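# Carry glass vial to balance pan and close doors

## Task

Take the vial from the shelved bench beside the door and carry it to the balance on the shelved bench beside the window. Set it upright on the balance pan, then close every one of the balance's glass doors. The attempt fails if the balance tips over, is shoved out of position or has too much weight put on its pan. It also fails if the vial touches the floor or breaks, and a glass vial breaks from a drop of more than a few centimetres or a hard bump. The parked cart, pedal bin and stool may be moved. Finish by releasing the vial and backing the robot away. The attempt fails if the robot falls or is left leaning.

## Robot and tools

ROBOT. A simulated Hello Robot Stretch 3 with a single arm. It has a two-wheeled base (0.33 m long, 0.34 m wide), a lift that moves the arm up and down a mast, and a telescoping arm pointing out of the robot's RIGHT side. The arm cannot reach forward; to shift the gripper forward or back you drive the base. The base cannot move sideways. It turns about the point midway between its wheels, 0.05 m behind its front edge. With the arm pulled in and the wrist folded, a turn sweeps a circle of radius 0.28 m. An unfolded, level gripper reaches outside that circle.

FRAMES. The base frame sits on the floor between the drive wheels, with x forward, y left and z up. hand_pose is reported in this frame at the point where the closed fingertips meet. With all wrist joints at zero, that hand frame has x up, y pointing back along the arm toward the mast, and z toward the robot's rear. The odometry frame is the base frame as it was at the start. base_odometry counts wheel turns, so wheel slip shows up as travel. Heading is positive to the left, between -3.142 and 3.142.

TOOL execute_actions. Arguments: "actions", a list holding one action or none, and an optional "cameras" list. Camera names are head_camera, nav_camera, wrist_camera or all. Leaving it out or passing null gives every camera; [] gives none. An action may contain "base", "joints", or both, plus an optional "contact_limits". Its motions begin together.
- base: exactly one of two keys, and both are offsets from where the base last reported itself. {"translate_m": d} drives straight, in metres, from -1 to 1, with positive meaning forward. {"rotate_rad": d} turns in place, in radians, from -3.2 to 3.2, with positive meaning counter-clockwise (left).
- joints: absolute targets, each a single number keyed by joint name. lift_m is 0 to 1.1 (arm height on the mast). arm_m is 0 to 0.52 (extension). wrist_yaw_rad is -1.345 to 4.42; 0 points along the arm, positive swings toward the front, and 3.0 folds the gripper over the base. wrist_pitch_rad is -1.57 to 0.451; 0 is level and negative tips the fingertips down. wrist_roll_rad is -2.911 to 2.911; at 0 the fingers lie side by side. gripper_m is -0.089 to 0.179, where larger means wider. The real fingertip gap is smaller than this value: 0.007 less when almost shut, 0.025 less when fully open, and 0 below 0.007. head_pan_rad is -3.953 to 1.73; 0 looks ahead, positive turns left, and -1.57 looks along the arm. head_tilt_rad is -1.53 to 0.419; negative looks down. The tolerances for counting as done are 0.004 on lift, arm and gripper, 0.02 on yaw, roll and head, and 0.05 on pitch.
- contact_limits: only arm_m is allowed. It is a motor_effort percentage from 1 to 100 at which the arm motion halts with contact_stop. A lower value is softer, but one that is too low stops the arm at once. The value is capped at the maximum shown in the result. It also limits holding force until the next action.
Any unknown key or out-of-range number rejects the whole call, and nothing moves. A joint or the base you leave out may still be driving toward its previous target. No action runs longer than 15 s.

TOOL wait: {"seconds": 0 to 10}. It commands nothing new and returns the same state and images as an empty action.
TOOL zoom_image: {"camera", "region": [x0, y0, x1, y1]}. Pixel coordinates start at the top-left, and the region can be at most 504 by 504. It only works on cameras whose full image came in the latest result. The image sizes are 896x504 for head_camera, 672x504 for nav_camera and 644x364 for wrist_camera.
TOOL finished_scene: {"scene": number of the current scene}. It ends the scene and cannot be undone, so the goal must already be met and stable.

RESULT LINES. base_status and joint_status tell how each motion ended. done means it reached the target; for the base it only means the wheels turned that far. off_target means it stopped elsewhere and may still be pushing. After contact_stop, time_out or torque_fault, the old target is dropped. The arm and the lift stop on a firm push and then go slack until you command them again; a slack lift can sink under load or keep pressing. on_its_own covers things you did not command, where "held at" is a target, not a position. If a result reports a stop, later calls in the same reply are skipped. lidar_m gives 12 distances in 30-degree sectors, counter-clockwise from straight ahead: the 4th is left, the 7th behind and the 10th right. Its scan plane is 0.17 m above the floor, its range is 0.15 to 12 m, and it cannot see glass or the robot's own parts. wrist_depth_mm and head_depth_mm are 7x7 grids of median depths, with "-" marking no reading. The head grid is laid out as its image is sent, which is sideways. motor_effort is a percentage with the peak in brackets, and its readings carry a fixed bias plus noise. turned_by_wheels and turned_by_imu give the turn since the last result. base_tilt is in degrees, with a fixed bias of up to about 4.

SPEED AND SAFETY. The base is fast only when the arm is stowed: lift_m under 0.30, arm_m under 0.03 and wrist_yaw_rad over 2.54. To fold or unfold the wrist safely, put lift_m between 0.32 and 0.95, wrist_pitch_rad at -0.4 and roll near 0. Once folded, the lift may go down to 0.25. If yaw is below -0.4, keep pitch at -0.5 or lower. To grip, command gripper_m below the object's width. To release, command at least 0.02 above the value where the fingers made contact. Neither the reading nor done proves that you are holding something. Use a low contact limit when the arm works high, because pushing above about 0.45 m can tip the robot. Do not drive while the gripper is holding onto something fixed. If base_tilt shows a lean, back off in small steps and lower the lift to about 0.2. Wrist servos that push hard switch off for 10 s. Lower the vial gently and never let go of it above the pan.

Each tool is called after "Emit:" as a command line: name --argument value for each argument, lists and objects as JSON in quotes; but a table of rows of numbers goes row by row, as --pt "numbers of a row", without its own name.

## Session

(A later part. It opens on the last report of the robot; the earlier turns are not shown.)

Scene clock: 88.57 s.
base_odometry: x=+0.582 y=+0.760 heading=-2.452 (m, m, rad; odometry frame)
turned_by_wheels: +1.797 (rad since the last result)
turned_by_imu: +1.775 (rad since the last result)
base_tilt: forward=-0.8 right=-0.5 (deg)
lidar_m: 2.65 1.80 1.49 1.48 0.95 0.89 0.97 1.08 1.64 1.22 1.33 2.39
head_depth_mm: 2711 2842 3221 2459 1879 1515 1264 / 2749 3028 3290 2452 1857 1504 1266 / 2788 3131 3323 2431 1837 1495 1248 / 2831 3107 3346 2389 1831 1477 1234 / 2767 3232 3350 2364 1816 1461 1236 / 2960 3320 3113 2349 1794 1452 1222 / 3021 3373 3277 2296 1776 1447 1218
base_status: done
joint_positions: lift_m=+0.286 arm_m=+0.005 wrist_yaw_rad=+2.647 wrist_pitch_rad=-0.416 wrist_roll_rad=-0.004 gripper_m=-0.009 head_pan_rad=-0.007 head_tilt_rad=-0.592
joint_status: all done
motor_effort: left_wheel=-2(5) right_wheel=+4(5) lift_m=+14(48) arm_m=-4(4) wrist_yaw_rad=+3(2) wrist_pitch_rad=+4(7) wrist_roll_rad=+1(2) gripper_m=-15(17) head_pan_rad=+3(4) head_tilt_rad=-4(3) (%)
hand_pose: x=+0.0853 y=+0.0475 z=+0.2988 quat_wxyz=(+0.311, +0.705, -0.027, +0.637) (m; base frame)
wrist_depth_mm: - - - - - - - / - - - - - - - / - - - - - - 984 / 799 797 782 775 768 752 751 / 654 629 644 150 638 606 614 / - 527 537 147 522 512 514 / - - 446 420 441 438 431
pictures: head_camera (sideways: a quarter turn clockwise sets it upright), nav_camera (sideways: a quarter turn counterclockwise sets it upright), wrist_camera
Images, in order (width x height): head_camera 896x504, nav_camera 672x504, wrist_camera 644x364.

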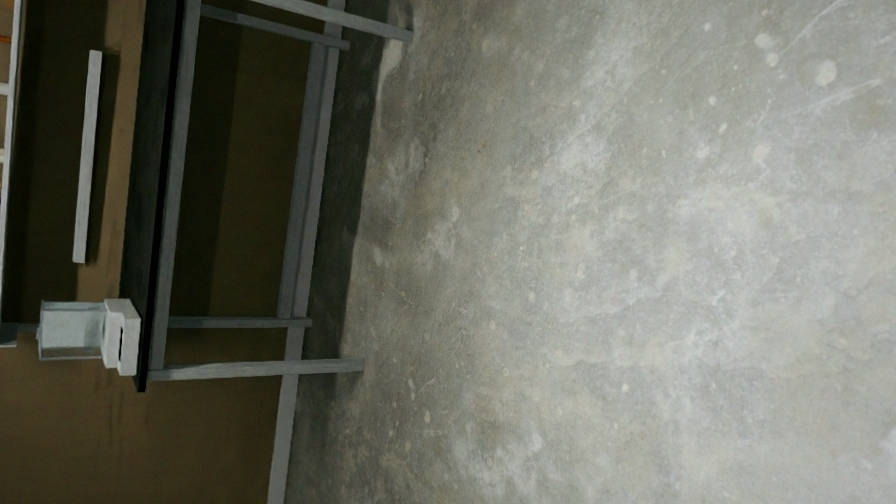

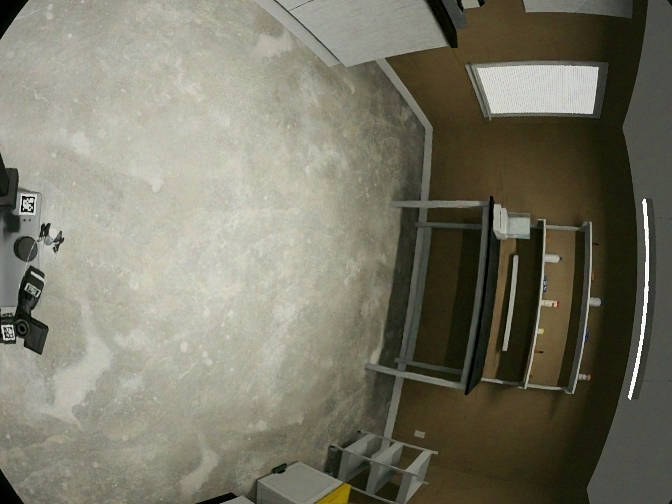

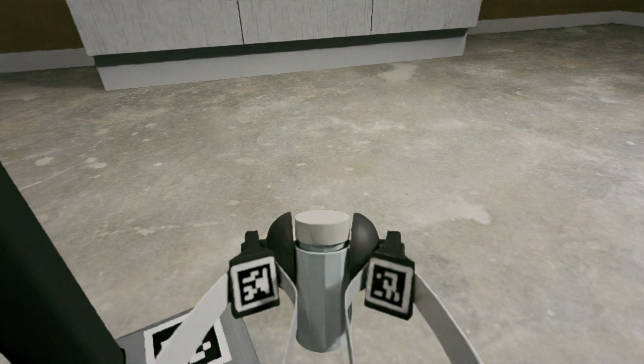

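Emit:
execute_actions --actions '[{"base": {"translate_m": 1.0}, "joints": {"head_tilt_rad": -0.4}}]' --cameras '[]'

Emit:
execute_actions --actions '[{"base": {"translate_m": 1.0}, "joints": {"head_pan_rad": 0.5}}]' --cameras '["head_camera", "nav_camera"]'

Scene clock: 96.93 s.
base_odometry: x=-0.189 y=+0.124 heading=-2.452 (m, m, rad; odometry frame)
turned_by_wheels: +0.000 (rad since the last result)
turned_by_imu: +0.006 (rad since the last result)
base_tilt: forward=-0.9 right=-0.5 (deg)
lidar_m: 1.66 2.31 1.30 1.30 1.44 1.76 1.96 1.99 1.39 1.38 1.54 1.64
head_depth_mm: 1889 2011 1995 2325 2333 1796 1418 / 1905 2068 2008 2402 2388 1777 1411 / 1958 2074 1933 2446 2348 1772 1416 / 1970 2113 1899 2488 2327 1741 1397 / 1997 2115 1656 2505 2291 1736 1380 / 2044 2180 1637 2566 2082 1706 1378 / 2087 2250 2424 2669 2240 1695 1365
base_status: done
joint_positions: lift_m=+0.286 arm_m=+0.005 wrist_yaw_rad=+2.648 wrist_pitch_rad=-0.417 wrist_roll_rad=-0.004 gripper_m=-0.009 head_pan_rad=-0.007 head_tilt_rad=-0.408
joint_status: all done
motor_effort: left_wheel=-2(4) right_wheel=+3(7) lift_m=+14(14) arm_m=-4(4) wrist_yaw_rad=+3(2) wrist_pitch_rad=+5(5) wrist_roll_rad=+1(1) gripper_m=-16(17) head_pan_rad=+3(4) head_tilt_rad=+5(23) (%)
hand_pose: x=+0.0852 y=+0.0475 z=+0.2987 quat_wxyz=(+0.311, +0.705, -0.026, +0.637) (m; base frame)
wrist_depth_mm: - - - - - - - / - - - - - - - / - - - - - - 994 / 810 780 780 774 753 768 736 / 648 631 650 151 642 608 609 / - 521 538 147 522 512 507 / - - 447 419 440 440 437
pictures: none
No camera images: the call's "cameras" was empty. Leave "cameras" out to get every camera's image.

Scene clock: 101.87 s.
base_odometry: x=-0.961 y=-0.512 heading=-2.452 (m, m, rad; odometry frame)
turned_by_wheels: +0.000 (rad since the last result)
turned_by_imu: +0.005 (rad since the last result)
base_tilt: forward=-0.9 right=-0.4 (deg)
lidar_m: 1.17 0.73 1.72 1.37 1.26 2.00 2.95 1.91 1.59 1.56 1.02 1.17
head_depth_mm: 1101 1161 1194 978 699 585 1423 / 1208 1263 874 771 694 1504 1414 / 1297 1368 1444 758 660 1708 1406 / 1404 1495 1604 800 711 1743 1393 / 1522 1642 1769 1861 840 926 1042 / 1662 1804 1948 2128 2209 1720 1376 / 1721 1833 1940 2095 2132 1703 1362
base_status: done
joint_positions: lift_m=+0.286 arm_m=+0.005 wrist_yaw_rad=+2.648 wrist_pitch_rad=-0.417 wrist_roll_rad=-0.004 gripper_m=-0.009 head_pan_rad=+0.493 head_tilt_rad=-0.407
joint_status: all done
motor_effort: left_wheel=-2(5) right_wheel=+4(8) lift_m=+14(14) arm_m=-4(4) wrist_yaw_rad=+3(3) wrist_pitch_rad=+5(5) wrist_roll_rad=+1(1) gripper_m=-16(16) head_pan_rad=+3(34) head_tilt_rad=+4(3) (%)
hand_pose: x=+0.0851 y=+0.0475 z=+0.2987 quat_wxyz=(+0.311, +0.705, -0.026, +0.637) (m; base frame)
wrist_depth_mm: - - - - - - - / - - - - - - - / - - - - - 941 986 / 807 777 787 783 764 761 757 / 647 630 644 150 639 611 603 / - 524 537 148 523 508 509 / - - 447 416 444 438 436
pictures: head_camera (sideways: a quarter turn clockwise sets it upright), nav_camera (sideways: a quarter turn counterclockwise sets it upright)
Images, in order (width x height): head_camera 896x504, nav_camera 672x504.

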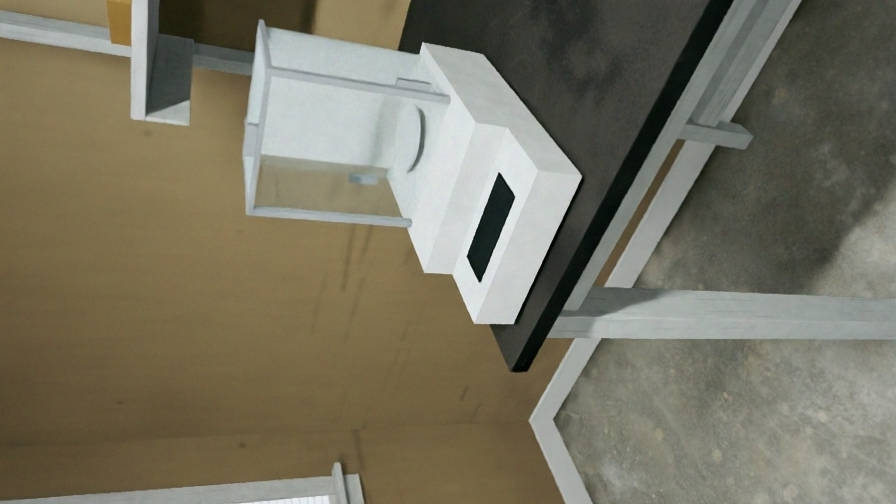

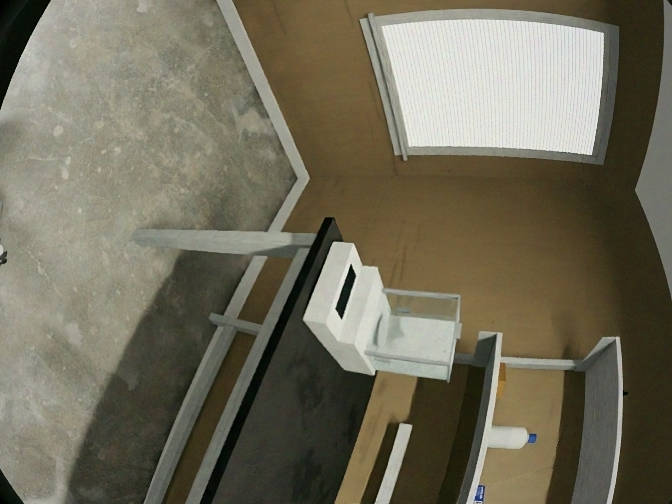

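Emit:
zoom_image --camera "head_camera" --region '[230, 10, 470, 240]'

Region (230, 10, 470, 240) of head_camera's 896x504 image, scaled by 2.100, with more detail than that image has; it fills the top 483 rows of this view, and the rest is white.

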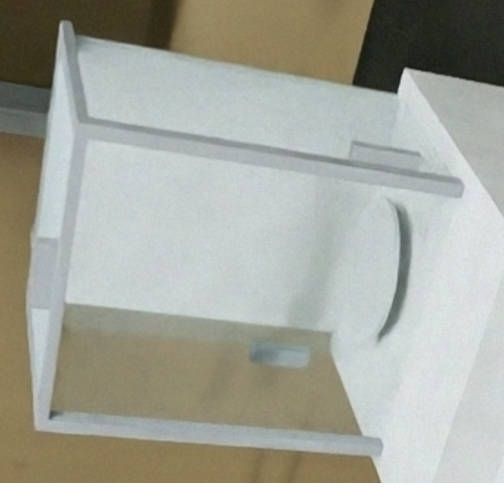

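Emit:
execute_actions --actions '[{"base": {"rotate_rad": 1.129}, "joints": {"head_pan_rad": -0.6, "head_tilt_rad": -0.7}}]' --cameras '["nav_camera"]'

Emit:
execute_actions --actions '[{"base": {"translate_m": 1.0}}]' --cameras '[]'

Emit:
execute_actions --actions '[{"base": {"translate_m": 0.17}}]' --cameras '[]'

Emit:
execute_actions --actions '[{"base": {"rotate_rad": -1.416}, "joints": {"head_pan_rad": -0.9, "head_tilt_rad": -0.45}}]' --cameras '["head_camera", "nav_camera"]'

Scene clock: 114.17 s.
base_odometry: x=-0.961 y=-0.512 heading=-1.324 (m, m, rad; odometry frame)
turned_by_wheels: +1.129 (rad since the last result)
turned_by_imu: +1.113 (rad since the last result)
base_tilt: forward=-0.9 right=-0.6 (deg)
lidar_m: 1.72 1.26 1.29 2.27 2.96 1.81 1.60 1.02 1.03 1.17 1.17 0.72
head_depth_mm: 755 790 749 616 1600 1414 1219 / 1232 834 690 674 1656 1414 1201 / 1331 1414 697 1862 1681 1395 1190 / 1468 1628 727 964 1567 1365 1185 / 1602 1814 2059 1998 1605 1347 1182 / 1758 1984 2230 2049 1637 1362 1173 / 1674 1848 2075 2013 1619 1362 1167
base_status: done
joint_positions: lift_m=+0.286 arm_m=+0.005 wrist_yaw_rad=+2.648 wrist_pitch_rad=-0.417 wrist_roll_rad=-0.004 gripper_m=-0.009 head_pan_rad=-0.593 head_tilt_rad=-0.691
joint_status: all done
motor_effort: left_wheel=-1(6) right_wheel=+4(9) lift_m=+14(14) arm_m=-4(5) wrist_yaw_rad=+2(2) wrist_pitch_rad=+5(5) wrist_roll_rad=+1(1) gripper_m=-16(16) head_pan_rad=-3(41) head_tilt_rad=-4(26) (%)
hand_pose: x=+0.0851 y=+0.0475 z=+0.2987 quat_wxyz=(+0.311, +0.705, -0.026, +0.637) (m; base frame)
wrist_depth_mm: - - - - - - - / - - - - - - - / - - - - - - 992 / 819 803 794 791 773 758 752 / 648 639 645 150 639 610 606 / - 523 545 148 523 515 508 / - - 443 420 444 436 437
pictures: nav_camera (sideways: a quarter turn counterclockwise sets it upright)
Images, in order (width x height): nav_camera 672x504.

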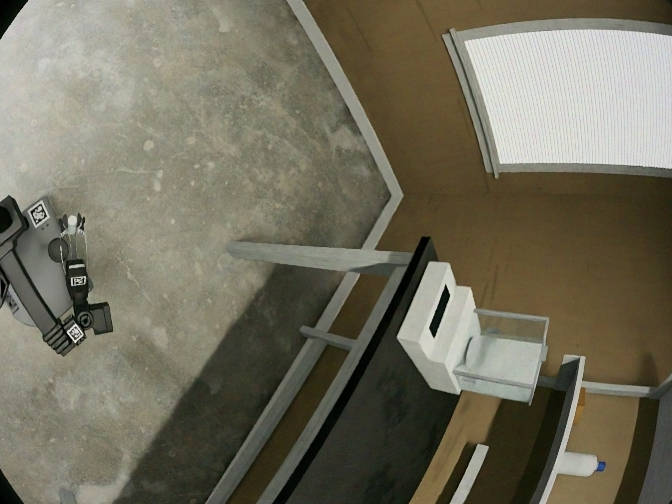

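Scene clock: 119.10 s.
base_odometry: x=-0.716 y=-1.482 heading=-1.324 (m, m, rad; odometry frame)
turned_by_wheels: +0.000 (rad since the last result)
turned_by_imu: +0.005 (rad since the last result)
base_tilt: forward=-0.8 right=-0.5 (deg)
lidar_m: 0.75 0.75 0.87 0.86 3.73 2.92 2.52 1.78 0.52 1.03 1.03 0.86
head_depth_mm: 926 1009 1112 1230 1376 1422 1207 / 995 1095 1213 1353 1534 1398 1198 / 1045 1174 1332 1506 1622 1390 1194 / 934 1061 1240 1481 1626 1393 1183 / 840 946 1060 1261 1497 1379 1178 / 769 851 939 1099 1283 1364 1173 / 703 778 847 975 1119 1264 1164
base_status: done
joint_positions: lift_m=+0.286 arm_m=+0.005 wrist_yaw_rad=+2.648 wrist_pitch_rad=-0.417 wrist_roll_rad=-0.004 gripper_m=-0.009 head_pan_rad=-0.593 head_tilt_rad=-0.692
joint_status: not commanded
motor_effort: left_wheel=-2(5) right_wheel=+3(9) lift_m=+14(14) arm_m=-4(4) wrist_yaw_rad=+2(2) wrist_pitch_rad=+5(5) wrist_roll_rad=+1(1) gripper_m=-16(16) head_pan_rad=-4(4) head_tilt_rad=-4(5) (%)
hand_pose: x=+0.0851 y=+0.0475 z=+0.2986 quat_wxyz=(+0.311, +0.705, -0.026, +0.637) (m; base frame)
wrist_depth_mm: - 780 940 - 793 640 541 / - 814 984 - 841 671 572 / - 927 985 - 888 730 604 / 800 795 784 784 761 730 626 / 655 628 649 150 640 608 601 / - 521 540 147 523 516 509 / - - 449 418 443 442 436
pictures: none
No camera images: the call's "cameras" was empty. Leave "cameras" out to get every camera's image.

Scene clock: 121.23 s.
base_odometry: x=-0.675 y=-1.647 heading=-1.324 (m, m, rad; odometry frame)
turned_by_wheels: +0.000 (rad since the last result)
turned_by_imu: +0.001 (rad since the last result)
base_tilt: forward=-0.7 right=-0.4 (deg)
lidar_m: 0.58 0.59 0.68 0.89 0.89 3.11 2.69 0.65 1.08 0.99 0.99 0.67
head_depth_mm: 883 965 1064 1173 1318 1389 1209 / 919 1032 1157 1296 1470 1400 1198 / 798 927 1099 1348 1568 1397 1196 / 715 817 926 1130 1400 1372 1188 / 644 727 823 970 1151 1310 1178 / 589 653 733 823 974 1168 1176 / 539 594 661 722 851 997 1120
base_status: done
joint_positions: lift_m=+0.286 arm_m=+0.005 wrist_yaw_rad=+2.648 wrist_pitch_rad=-0.417 wrist_roll_rad=-0.004 gripper_m=-0.009 head_pan_rad=-0.593 head_tilt_rad=-0.692
joint_status: not commanded
motor_effort: left_wheel=-2(6) right_wheel=+4(8) lift_m=+14(14) arm_m=-4(4) wrist_yaw_rad=+2(2) wrist_pitch_rad=+5(5) wrist_roll_rad=+1(1) gripper_m=-17(17) head_pan_rad=-3(3) head_tilt_rad=-3(4) (%)
hand_pose: x=+0.0851 y=+0.0475 z=+0.2986 quat_wxyz=(+0.311, +0.705, -0.026, +0.637) (m; base frame)
wrist_depth_mm: 710 822 963 791 611 498 421 / 736 849 - 860 657 527 437 / 953 892 - 917 694 559 462 / 792 785 788 775 708 583 487 / 650 624 652 151 633 599 507 / - 527 541 148 516 510 487 / - - 446 417 443 442 434
pictures: none
No camera images: the call's "cameras" was empty. Leave "cameras" out to get every camera's image.

Scene clock: 123.40 s.
base_odometry: x=-0.675 y=-1.647 heading=-2.740 (m, m, rad; odometry frame)
turned_by_wheels: -1.416 (rad since the last result)
turned_by_imu: -1.395 (rad since the last result)
base_tilt: forward=-0.9 right=-0.6 (deg)
lidar_m: 0.99 0.91 0.62 0.58 0.60 0.76 0.89 3.34 2.95 2.03 0.65 1.06
head_depth_mm: 2696 2941 1636 1135 2229 1699 1374 / 1955 2436 1602 815 2096 1684 1361 / 1691 1925 1411 757 752 858 1254 / 1459 1619 931 775 1903 1663 1313 / 1136 1363 854 825 1827 1643 1337 / 1144 1238 1308 957 1623 1576 1319 / 807 1118 1185 1027 1365 1429 1316
base_status: done
joint_positions: lift_m=+0.286 arm_m=+0.005 wrist_yaw_rad=+2.648 wrist_pitch_rad=-0.417 wrist_roll_rad=-0.004 gripper_m=-0.009 head_pan_rad=-0.893 head_tilt_rad=-0.457
joint_status: all done
motor_effort: left_wheel=+3(10) right_wheel=-1(3) lift_m=+14(14) arm_m=-4(5) wrist_yaw_rad=+2(1) wrist_pitch_rad=+5(5) wrist_roll_rad=+1(1) gripper_m=-17(16) head_pan_rad=-4(25) head_tilt_rad=+4(28) (%)
hand_pose: x=+0.0851 y=+0.0475 z=+0.2986 quat_wxyz=(+0.311, +0.705, -0.026, +0.637) (m; base frame)
wrist_depth_mm: 473 529 601 704 856 929 748 / 503 570 656 789 937 969 775 / 527 602 698 828 959 966 802 / 569 641 726 777 768 767 759 / 595 632 645 150 645 615 605 / - 521 529 147 522 512 507 / - - 443 417 442 441 435
pictures: head_camera (sideways: a quarter turn clockwise sets it upright), nav_camera (sideways: a quarter turn counterclockwise sets it upright)
Images, in order (width x height): head_camera 896x504, nav_camera 672x504.

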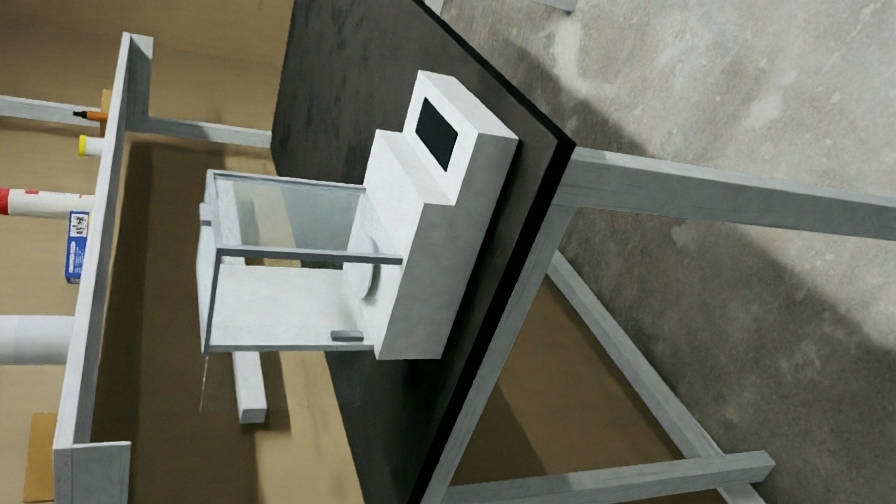

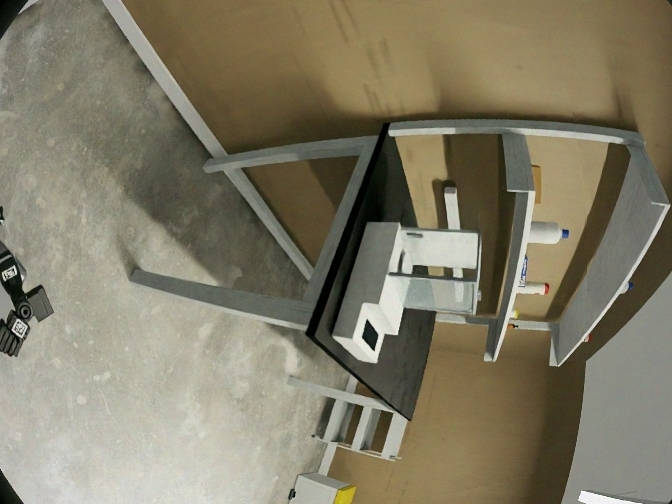

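Emit:
execute_actions --actions '[{"base": {"translate_m": 0.60}, "joints": {"lift_m": 0.95, "wrist_yaw_rad": 0.0, "head_pan_rad": -1.57, "head_tilt_rad": -0.4}}]' --cameras '["nav_camera"]'

Emit:
execute_actions --actions '[{"joints": {"wrist_pitch_rad": 0.03, "wrist_roll_rad": 0.0}}]' --cameras '["head_camera", "wrist_camera"]'

Scene clock: 135.30 s.
base_odometry: x=-1.227 y=-1.882 heading=-2.740 (m, m, rad; odometry frame)
turned_by_wheels: +0.000 (rad since the last result)
turned_by_imu: +0.005 (rad since the last result)
base_tilt: forward=-0.9 right=-0.6 (deg)
lidar_m: 0.39 0.40 0.52 0.64 0.65 0.83 1.48 3.66 0.62 1.55 0.61 0.42
head_depth_mm: 2819 3079 3269 3023 654 687 - / 2814 2993 3221 719 636 1639 - / 2757 3000 1561 717 627 667 - / 2771 2973 1359 668 621 654 - / 2688 2954 1823 980 669 1611 1387 / 1021 2682 1779 962 661 1608 1377 / 449 1398 1418 950 655 1458 1306
base_status: done
joint_positions: lift_m=+0.949 arm_m=+0.005 wrist_yaw_rad=+0.002 wrist_pitch_rad=-0.417 wrist_roll_rad=-0.004 gripper_m=-0.009 head_pan_rad=-1.563 head_tilt_rad=-0.409
joint_status: all done
motor_effort: left_wheel=+2(8) right_wheel=+1(4) lift_m=+52(54) arm_m=-4(4) wrist_yaw_rad=-3(4) wrist_pitch_rad=+5(5) wrist_roll_rad=+1(1) gripper_m=-17(16) head_pan_rad=-4(39) head_tilt_rad=+5(12) (%)
hand_pose: x=-0.0210 y=-0.3747 z=+0.9621 quat_wxyz=(+0.693, +0.148, -0.690, -0.146) (m; base frame)
wrist_depth_mm: 606 893 - 405 394 - - / 574 625 620 329 334 353 - / 424 418 409 357 358 370 - / 330 331 339 341 341 387 - / 399 801 - 150 - 450 - / 454 864 - 147 - 520 - / 517 804 - - - - -
pictures: nav_camera (sideways: a quarter turn counterclockwise sets it upright)
Images, in order (width x height): nav_camera 672x504.

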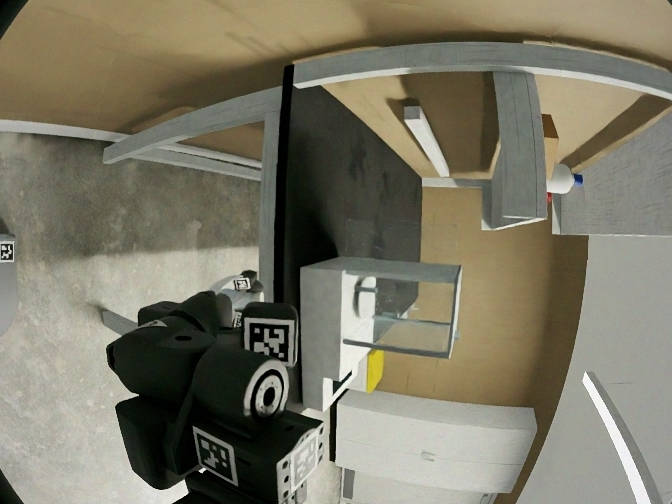

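Scene clock: 136.37 s.
base_odometry: x=-1.227 y=-1.882 heading=-2.740 (m, m, rad; odometry frame)
turned_by_wheels: +0.000 (rad since the last result)
turned_by_imu: +0.000 (rad since the last result)
base_tilt: forward=-1.0 right=-0.6 (deg)
lidar_m: 0.39 0.40 0.52 0.64 0.65 0.83 1.48 3.67 0.63 1.56 0.61 0.42
head_depth_mm: 2827 3066 3284 2984 652 686 - / 2840 3034 3214 720 637 1652 - / 2753 3022 1556 718 629 - - / 2740 2929 1355 667 515 - - / 2743 2910 1831 981 670 1601 1390 / 1027 2680 1770 963 664 1607 1372 / 448 1405 1435 950 655 1462 1292
base_status: not commanded
joint_positions: lift_m=+0.949 arm_m=+0.005 wrist_yaw_rad=+0.002 wrist_pitch_rad=+0.002 wrist_roll_rad=-0.004 gripper_m=-0.009 head_pan_rad=-1.563 head_tilt_rad=-0.409
joint_status: all done
motor_effort: left_wheel=+2(2) right_wheel=-1(0) lift_m=+52(52) arm_m=-4(4) wrist_yaw_rad=-2(2) wrist_pitch_rad=+8(9) wrist_roll_rad=+1(5) gripper_m=-17(16) head_pan_rad=-3(4) head_tilt_rad=+5(5) (%)
hand_pose: x=-0.0208 y=-0.4065 z=+1.0643 quat_wxyz=(+0.709, +0.001, -0.705, +0.001) (m; base frame)
wrist_depth_mm: 589 732 798 - - - - / 598 930 - - - - - / 580 840 - - - - - / 577 907 - - - - - / 572 696 766 150 385 420 - / 457 454 476 147 370 375 - / 341 339 333 317 334 330 345
pictures: head_camera (sideways: a quarter turn clockwise sets it upright), wrist_camera
Images, in order (width x height): head_camera 896x504, wrist_camera 644x364.

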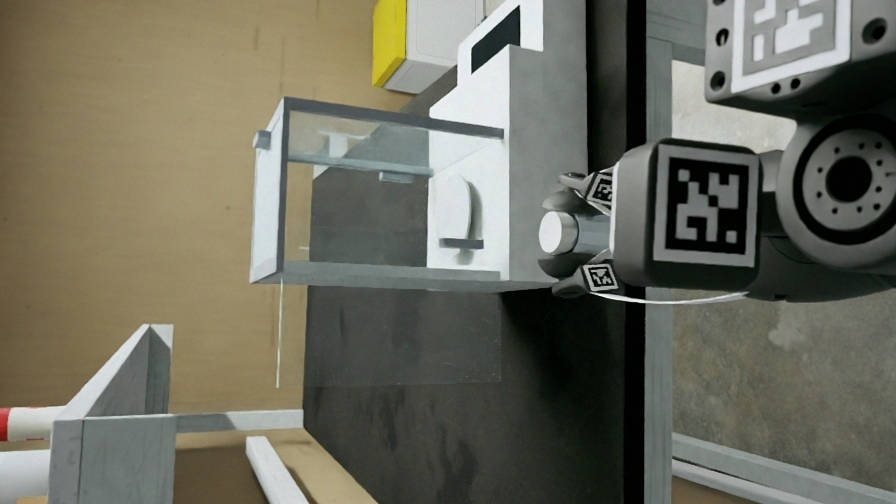

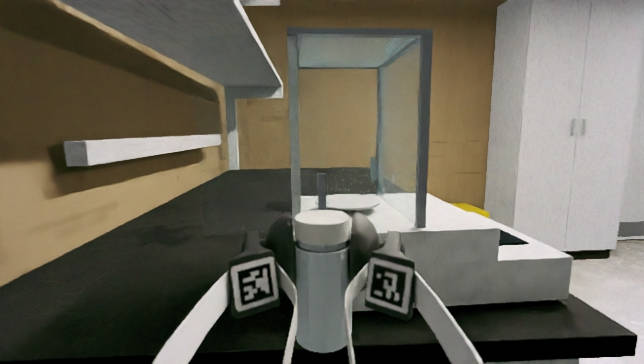

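Emit:
zoom_image --camera "wrist_camera" --region '[270, 20, 450, 240]'

Region (270, 20, 450, 240) of wrist_camera's 644x364 image, scaled by 2.291; it fills the left 412 columns of this view, and the rest is white.

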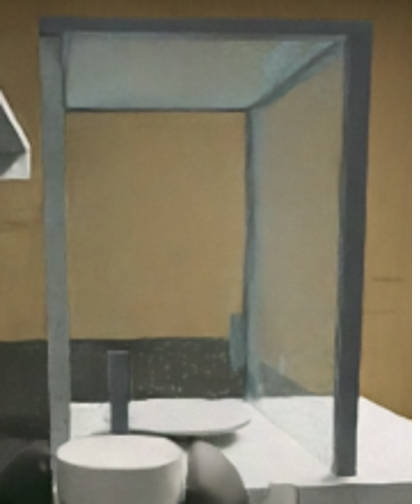

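Emit:
execute_actions --actions '[{"base": {"rotate_rad": 0.056}, "joints": {"lift_m": 0.963}}]' --cameras '[]'

Emit:
execute_actions --actions '[{"base": {"translate_m": -0.092}, "joints": {"arm_m": 0.12}}]' --cameras '["head_camera", "wrist_camera"]'

Scene clock: 151.33 s.
base_odometry: x=-1.227 y=-1.882 heading=-2.684 (m, m, rad; odometry frame)
turned_by_wheels: +0.056 (rad since the last result)
turned_by_imu: +0.056 (rad since the last result)
base_tilt: forward=-0.7 right=-0.6 (deg)
lidar_m: 0.39 0.41 0.54 0.63 0.66 0.88 1.49 3.69 0.62 1.22 0.58 0.41
head_depth_mm: 2797 2998 3211 1121 636 - - / 2724 2992 1565 715 631 1677 - / 2789 2938 1728 717 620 - - / 2733 2942 1523 824 407 - - / 2712 2929 1829 984 669 1619 1374 / 466 1841 1745 966 663 1562 1379 / 455 1156 1264 951 655 1363 1271
base_status: done
joint_positions: lift_m=+0.962 arm_m=+0.005 wrist_yaw_rad=+0.002 wrist_pitch_rad=+0.003 wrist_roll_rad=-0.004 gripper_m=-0.009 head_pan_rad=-1.563 head_tilt_rad=-0.409
joint_status: all done
motor_effort: left_wheel=-1(2) right_wheel=+3(3) lift_m=+52(53) arm_m=-4(4) wrist_yaw_rad=-2(0) wrist_pitch_rad=+8(8) wrist_roll_rad=+1(1) gripper_m=-16(17) head_pan_rad=-4(3) head_tilt_rad=+5(5) (%)
hand_pose: x=-0.0209 y=-0.4066 z=+1.0776 quat_wxyz=(+0.709, +0.000, -0.705, +0.001) (m; base frame)
wrist_depth_mm: 534 678 693 - - - - / 533 779 - - - - - / 529 774 - - - - - / 530 778 - - - - - / 530 669 794 151 391 432 - / 473 483 512 147 356 362 367 / 362 358 354 320 352 349 348
pictures: none
No camera images: the call's "cameras" was empty. Leave "cameras" out to get every camera's image.

Scene clock: 153.43 s.
base_odometry: x=-1.144 y=-1.841 heading=-2.684 (m, m, rad; odometry frame)
turned_by_wheels: +0.000 (rad since the last result)
turned_by_imu: +0.000 (rad since the last result)
base_tilt: forward=-0.8 right=-0.4 (deg)
lidar_m: 0.49 0.50 0.66 0.63 0.65 0.87 1.40 3.56 0.59 1.58 0.69 0.51
head_depth_mm: 2772 2994 3231 2982 - - 1390 / 2773 3018 3204 1187 - - 791 / 2747 2961 1555 758 - - 1359 / 2725 2948 1684 971 - - 1361 / 2753 2947 1457 700 617 1603 1383 / 1751 2119 1778 962 661 1596 1370 / 850 1605 1452 948 654 1542 1334
base_status: done
joint_positions: lift_m=+0.962 arm_m=+0.120 wrist_yaw_rad=+0.002 wrist_pitch_rad=+0.003 wrist_roll_rad=-0.004 gripper_m=-0.009 head_pan_rad=-1.563 head_tilt_rad=-0.408
joint_status: all done
motor_effort: left_wheel=-2(5) right_wheel=+3(4) lift_m=+52(52) arm_m=+4(4) wrist_yaw_rad=-2(2) wrist_pitch_rad=+8(8) wrist_roll_rad=+1(1) gripper_m=-16(17) head_pan_rad=-4(4) head_tilt_rad=+4(5) (%)
hand_pose: x=-0.0210 y=-0.5210 z=+1.0777 quat_wxyz=(+0.709, +0.000, -0.705, +0.001) (m; base frame)
wrist_depth_mm: 612 672 275 - - - - / 657 980 318 - - - - / 639 962 311 - - - - / 609 956 365 - - - - / 634 742 265 150 433 - - / 485 485 264 148 270 312 - / 361 360 240 241 245 248 267
pictures: head_camera (sideways: a quarter turn clockwise sets it upright), wrist_camera
Images, in order (width x height): head_camera 896x504, wrist_camera 644x364.

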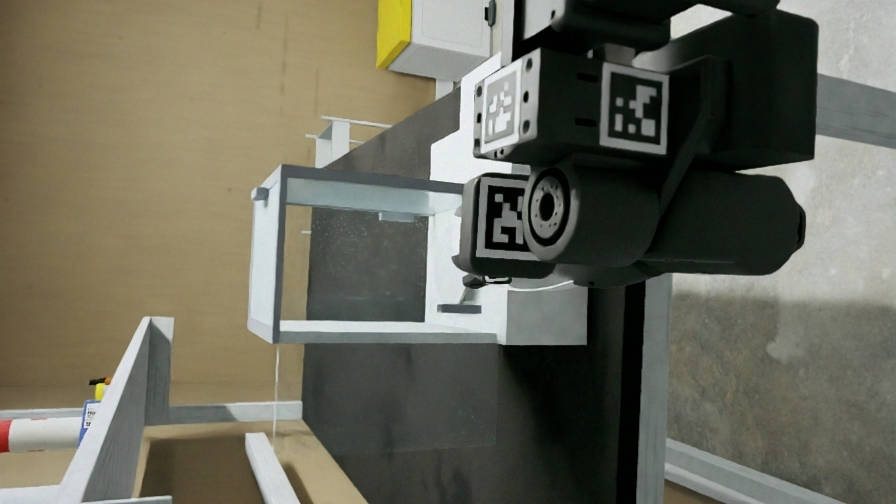

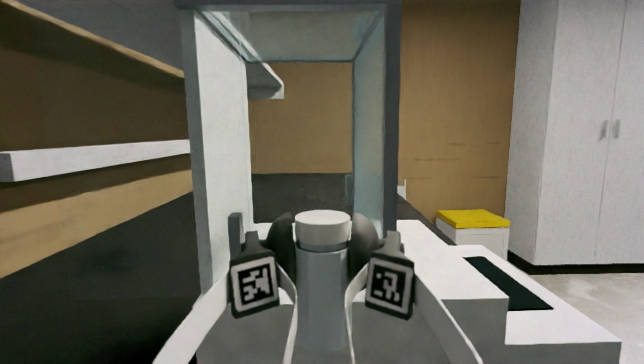

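Emit:
execute_actions --actions '[{"base": {"translate_m": 0.010}, "joints": {"arm_m": 0.19}, "contact_limits": {"arm_m": 10}}]' --cameras '["head_camera", "wrist_camera"]'

Scene clock: 158.90 s.
base_odometry: x=-1.153 y=-1.845 heading=-2.684 (m, m, rad; odometry frame)
turned_by_wheels: +0.000 (rad since the last result)
turned_by_imu: +0.001 (rad since the last result)
base_tilt: forward=-0.8 right=-0.5 (deg)
lidar_m: 0.48 0.49 0.66 0.63 0.65 0.87 1.41 3.60 0.59 1.55 0.68 0.50
head_depth_mm: 2771 3018 3243 2944 - 707 1385 / 2732 2997 3230 3387 - 741 781 / 2748 2904 1403 1179 - 1691 1408 / 2708 2947 1696 1154 - 1646 1401 / 2719 2884 1628 813 625 1621 1386 / 1742 2088 1789 962 663 1614 1374 / 696 1572 1431 952 652 1524 1341
base_status: done
joint_positions: lift_m=+0.962 arm_m=+0.190 wrist_yaw_rad=+0.001 wrist_pitch_rad=+0.003 wrist_roll_rad=-0.004 gripper_m=-0.009 head_pan_rad=-1.563 head_tilt_rad=-0.408
joint_status: all done
motor_effort: left_wheel=-1(4) right_wheel=+3(8) lift_m=+52(52) arm_m=+4(5) wrist_yaw_rad=-1(2) wrist_pitch_rad=+8(8) wrist_roll_rad=+1(1) gripper_m=-16(16) head_pan_rad=-2(3) head_tilt_rad=+5(5) (%)
contact_limits: arm_m 10 (drawing in: default 31, maximum 51; extending or still: default 42, maximum 69)
hand_pose: x=-0.0211 y=-0.5910 z=+1.0777 quat_wxyz=(+0.709, +0.000, -0.705, +0.001) (m; base frame)
wrist_depth_mm: 604 565 323 - 291 - - / 646 782 285 - - - - / 623 768 284 - - - - / 598 806 280 - - - - / 617 662 240 149 354 - - / 481 450 187 147 201 312 - / 360 358 187 179 186 194 251
pictures: head_camera (sideways: a quarter turn clockwise sets it upright), wrist_camera
Images, in order (width x height): head_camera 896x504, wrist_camera 644x364.

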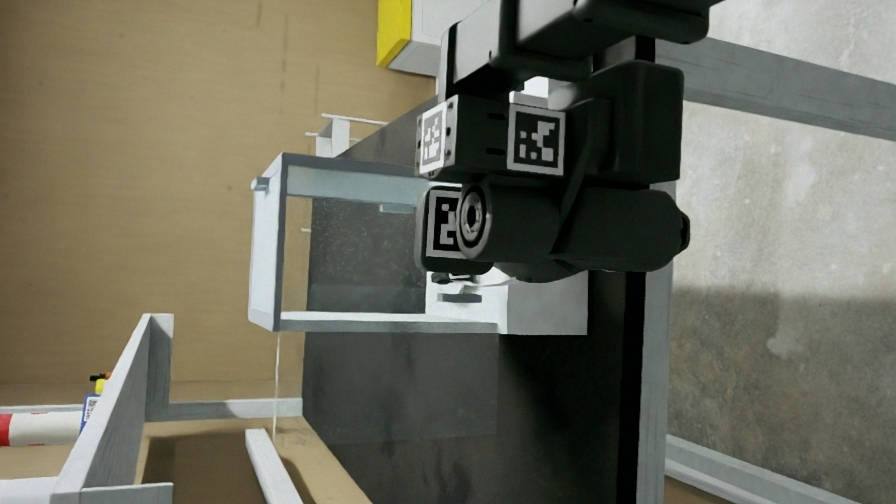

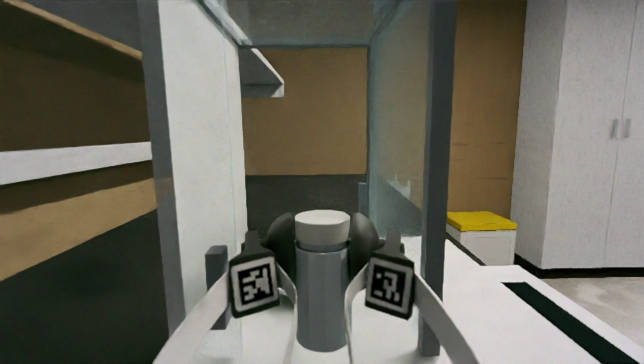

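Emit:
execute_actions --actions '[{"joints": {"arm_m": 0.25}, "contact_limits": {"arm_m": 8}}]' --cameras '["head_camera", "wrist_camera"]'

Scene clock: 161.63 s.
base_odometry: x=-1.153 y=-1.845 heading=-2.684 (m, m, rad; odometry frame)
turned_by_wheels: +0.000 (rad since the last result)
turned_by_imu: +0.001 (rad since the last result)
base_tilt: forward=-0.8 right=-0.6 (deg)
lidar_m: 0.47 0.49 0.66 0.63 0.65 0.87 1.40 3.59 0.59 1.55 0.68 0.50
head_depth_mm: 2751 2964 3258 2922 - 699 1386 / 2767 3004 3175 - 633 700 785 / 2758 2962 1406 - 623 1650 1405 / 2786 2968 1694 - 617 1618 1392 / 2758 2989 1639 814 626 1614 1387 / 1750 2064 1771 965 662 1612 1373 / 695 1589 1426 950 655 1523 1329
base_status: not commanded
joint_positions: lift_m=+0.962 arm_m=+0.250 wrist_yaw_rad=+0.001 wrist_pitch_rad=+0.003 wrist_roll_rad=-0.004 gripper_m=-0.009 head_pan_rad=-1.563 head_tilt_rad=-0.408
joint_status: all done
motor_effort: left_wheel=-1(1) right_wheel=+4(3) lift_m=+52(52) arm_m=+4(4) wrist_yaw_rad=+0(2) wrist_pitch_rad=+8(8) wrist_roll_rad=+1(1) gripper_m=-17(15) head_pan_rad=-3(3) head_tilt_rad=+4(5) (%)
contact_limits: arm_m 8 (drawing in: default 31, maximum 51; extending or still: default 42, maximum 69)
hand_pose: x=-0.0211 y=-0.6510 z=+1.0777 quat_wxyz=(+0.709, +0.000, -0.705, +0.001) (m; base frame)
wrist_depth_mm: 107 140 260 - - 99 - / 107 139 1000 - - - - / 106 138 - - - - - / 303 138 - - - 108 - / 583 137 248 151 702 - - / 453 136 217 147 268 242 - / 350 116 184 170 194 176 250
pictures: head_camera (sideways: a quarter turn clockwise sets it upright), wrist_camera
Images, in order (width x height): head_camera 896x504, wrist_camera 644x364.

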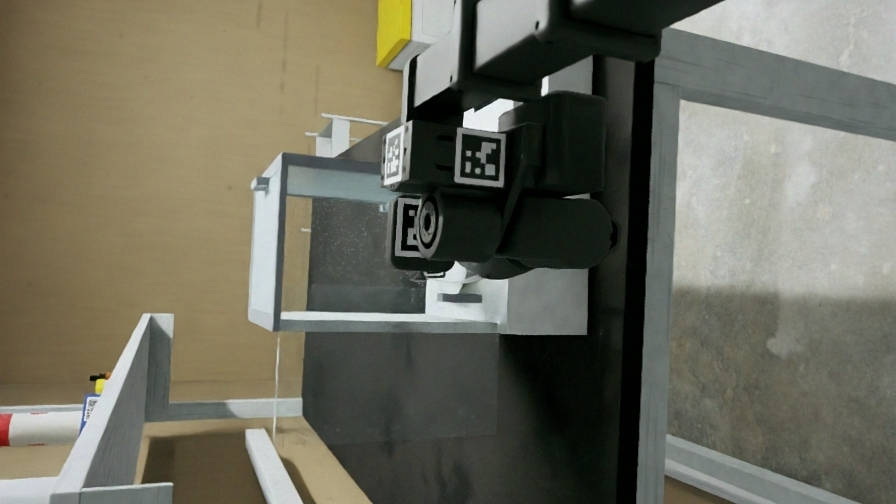

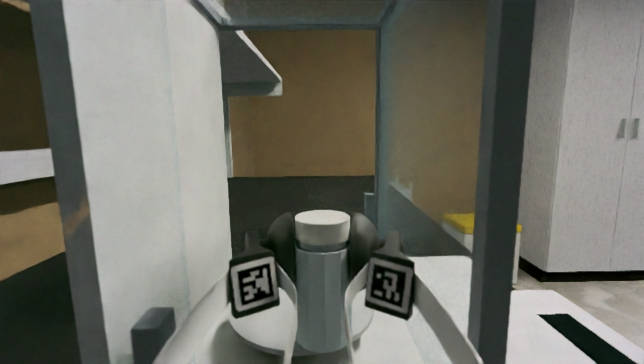

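Emit:
execute_actions --actions '[{"joints": {"arm_m": 0.284}, "contact_limits": {"arm_m": 8}}]' --cameras '["head_camera", "wrist_camera"]'

Scene clock: 165.63 s.
base_odometry: x=-1.153 y=-1.845 heading=-2.684 (m, m, rad; odometry frame)
turned_by_wheels: +0.000 (rad since the last result)
turned_by_imu: +0.001 (rad since the last result)
base_tilt: forward=-0.9 right=-0.5 (deg)
lidar_m: 0.48 0.49 0.65 0.63 0.65 0.87 1.40 3.60 0.59 1.55 0.68 0.50
head_depth_mm: 2767 2983 3248 2960 - 698 1396 / 2746 2986 3191 - 636 701 782 / 2754 2992 1555 - 634 1627 1404 / 2713 2970 1871 - 622 1625 1396 / 2721 2941 1631 813 626 1614 1389 / 1740 2076 1778 960 662 1603 1379 / 695 1580 1419 949 654 1527 1324
base_status: not commanded
joint_positions: lift_m=+0.962 arm_m=+0.284 wrist_yaw_rad=+0.001 wrist_pitch_rad=+0.003 wrist_roll_rad=-0.004 gripper_m=-0.009 head_pan_rad=-1.563 head_tilt_rad=-0.408
joint_status: all done
motor_effort: left_wheel=-2(2) right_wheel=+3(4) lift_m=+52(52) arm_m=+4(5) wrist_yaw_rad=-1(1) wrist_pitch_rad=+8(8) wrist_roll_rad=+1(1) gripper_m=-16(17) head_pan_rad=-3(3) head_tilt_rad=+5(5) (%)
contact_limits: arm_m 8 (drawing in: default 31, maximum 51; extending or still: default 42, maximum 69)
hand_pose: x=-0.0211 y=-0.6850 z=+1.0777 quat_wxyz=(+0.709, +0.000, -0.705, +0.001) (m; base frame)
wrist_depth_mm: 107 143 235 - - - 63 / 106 142 - - - - 65 / 106 141 - - - - 67 / 105 141 - - - - 68 / 105 139 599 150 697 - 70 / 104 139 220 147 269 277 72 / 103 133 175 157 185 184 74
pictures: head_camera (sideways: a quarter turn clockwise sets it upright), wrist_camera
Images, in order (width x height): head_camera 896x504, wrist_camera 644x364.

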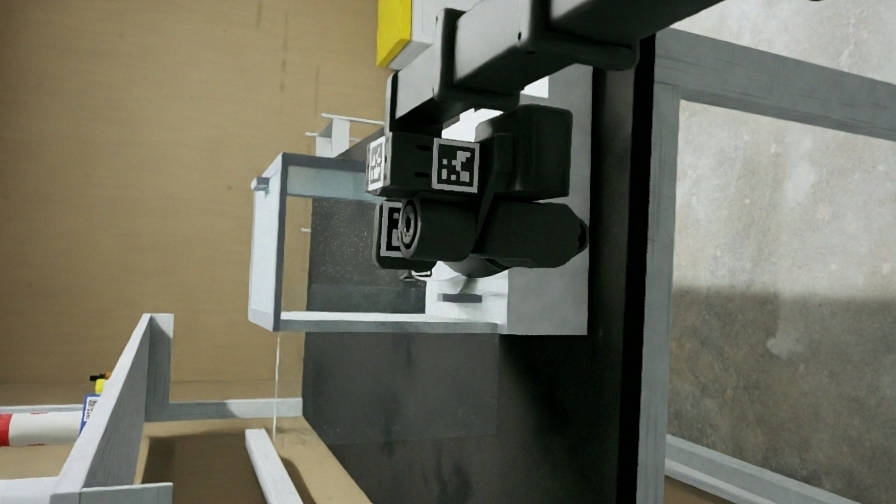

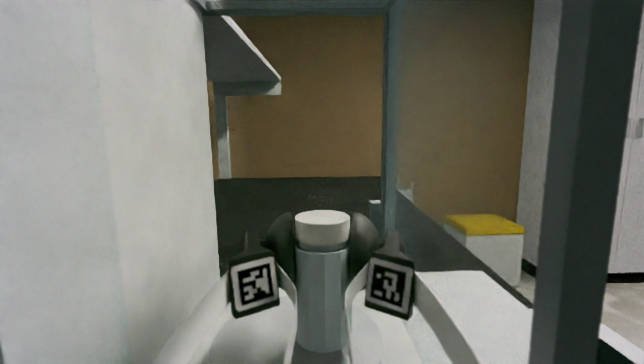

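Emit:
execute_actions --actions '[{"base": {"translate_m": 0.013}, "joints": {"arm_m": 0.290}, "contact_limits": {"arm_m": 8}}]' --cameras '["head_camera", "wrist_camera"]'

Scene clock: 170.10 s.
base_odometry: x=-1.165 y=-1.851 heading=-2.684 (m, m, rad; odometry frame)
turned_by_wheels: +0.000 (rad since the last result)
turned_by_imu: +0.001 (rad since the last result)
base_tilt: forward=-0.9 right=-0.6 (deg)
lidar_m: 0.46 0.48 0.64 0.63 0.65 0.87 1.42 3.61 0.60 1.50 0.67 0.48
head_depth_mm: 2756 2917 3269 2982 - 690 1391 / 2766 2944 3175 - 635 729 783 / 2757 2987 1530 - 635 1636 1407 / 2740 2946 1867 - 621 1632 1398 / 2676 2938 1626 865 633 1610 1388 / 1057 1998 1776 964 662 1593 1376 / 676 1460 1406 948 655 1476 1295
base_status: done
joint_positions: lift_m=+0.962 arm_m=+0.290 wrist_yaw_rad=-0.001 wrist_pitch_rad=+0.003 wrist_roll_rad=-0.004 gripper_m=-0.009 head_pan_rad=-1.563 head_tilt_rad=-0.408
joint_status: all done
motor_effort: left_wheel=-2(5) right_wheel=+5(7) lift_m=+52(52) arm_m=+4(4) wrist_yaw_rad=+1(1) wrist_pitch_rad=+8(8) wrist_roll_rad=+1(1) gripper_m=-17(16) head_pan_rad=-2(5) head_tilt_rad=+5(4) (%)
contact_limits: arm_m 8 (drawing in: default 31, maximum 51; extending or still: default 42, maximum 69)
hand_pose: x=-0.0217 y=-0.6910 z=+1.0777 quat_wxyz=(+0.709, -0.001, -0.705, +0.001) (m; base frame)
wrist_depth_mm: 89 120 223 - - - - / 89 119 987 - - - - / 89 119 - - - - - / 88 118 - - - - - / 88 117 215 149 694 - - / 87 117 186 148 276 274 - / 87 112 183 157 182 193 175
pictures: head_camera (sideways: a quarter turn clockwise sets it upright), wrist_camera
Images, in order (width x height): head_camera 896x504, wrist_camera 644x364.

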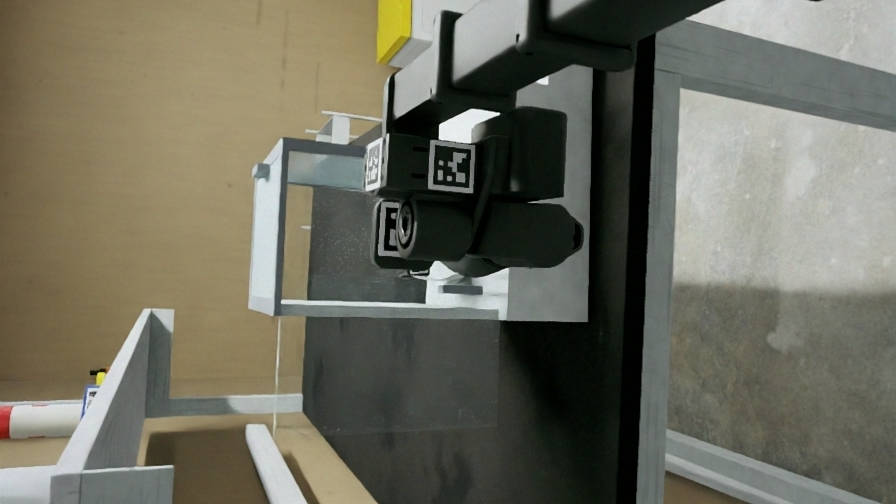

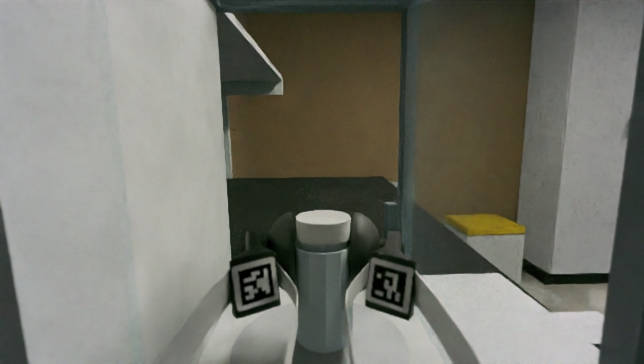

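Emit:
execute_actions --actions '[{"joints": {"lift_m": 0.952}}]' --cameras '["wrist_camera"]'

Scene clock: 174.30 s.
base_odometry: x=-1.165 y=-1.851 heading=-2.684 (m, m, rad; odometry frame)
turned_by_wheels: +0.000 (rad since the last result)
turned_by_imu: +0.001 (rad since the last result)
base_tilt: forward=-0.8 right=-0.5 (deg)
lidar_m: 0.46 0.48 0.64 0.63 0.65 0.87 1.42 3.61 0.60 1.50 0.67 0.48
head_depth_mm: 2721 2995 3322 2972 - 688 1371 / 2741 2976 3181 - 634 727 785 / 2757 2973 1395 - 628 1641 1403 / 2734 2964 1690 - 620 1620 1404 / 2712 2940 1632 866 633 1621 1381 / 1063 1985 1771 964 664 1598 1379 / 677 1446 1406 947 655 1483 1298
base_status: not commanded
joint_positions: lift_m=+0.953 arm_m=+0.290 wrist_yaw_rad=-0.001 wrist_pitch_rad=+0.011 wrist_roll_rad=-0.004 gripper_m=-0.009 head_pan_rad=-1.563 head_tilt_rad=-0.408
joint_status: all done
motor_effort: left_wheel=-2(2) right_wheel=+5(5) lift_m=+13(49) arm_m=+5(4) wrist_yaw_rad=+1(1) wrist_pitch_rad=+5(8) wrist_roll_rad=+1(1) gripper_m=-16(16) head_pan_rad=-3(4) head_tilt_rad=+5(5) (%)
hand_pose: x=-0.0217 y=-0.6912 z=+1.0701 quat_wxyz=(+0.709, -0.004, -0.705, +0.003) (m; base frame)
wrist_depth_mm: 89 120 776 - - - - / 89 119 998 - - - - / 89 119 - - - - - / 88 118 - - - - - / 88 117 214 149 691 - - / 87 117 186 147 261 244 284 / 87 112 168 150 169 182 164
pictures: wrist_camera
Images, in order (width x height): wrist_camera 644x364.

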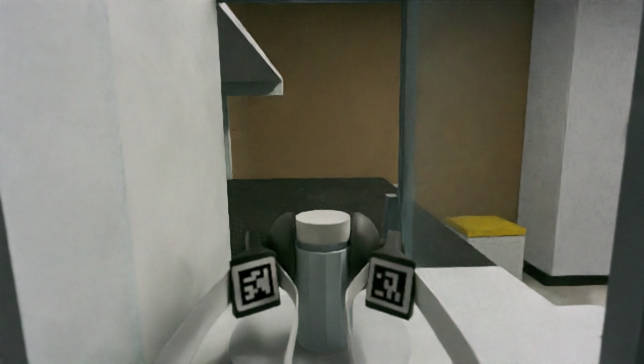

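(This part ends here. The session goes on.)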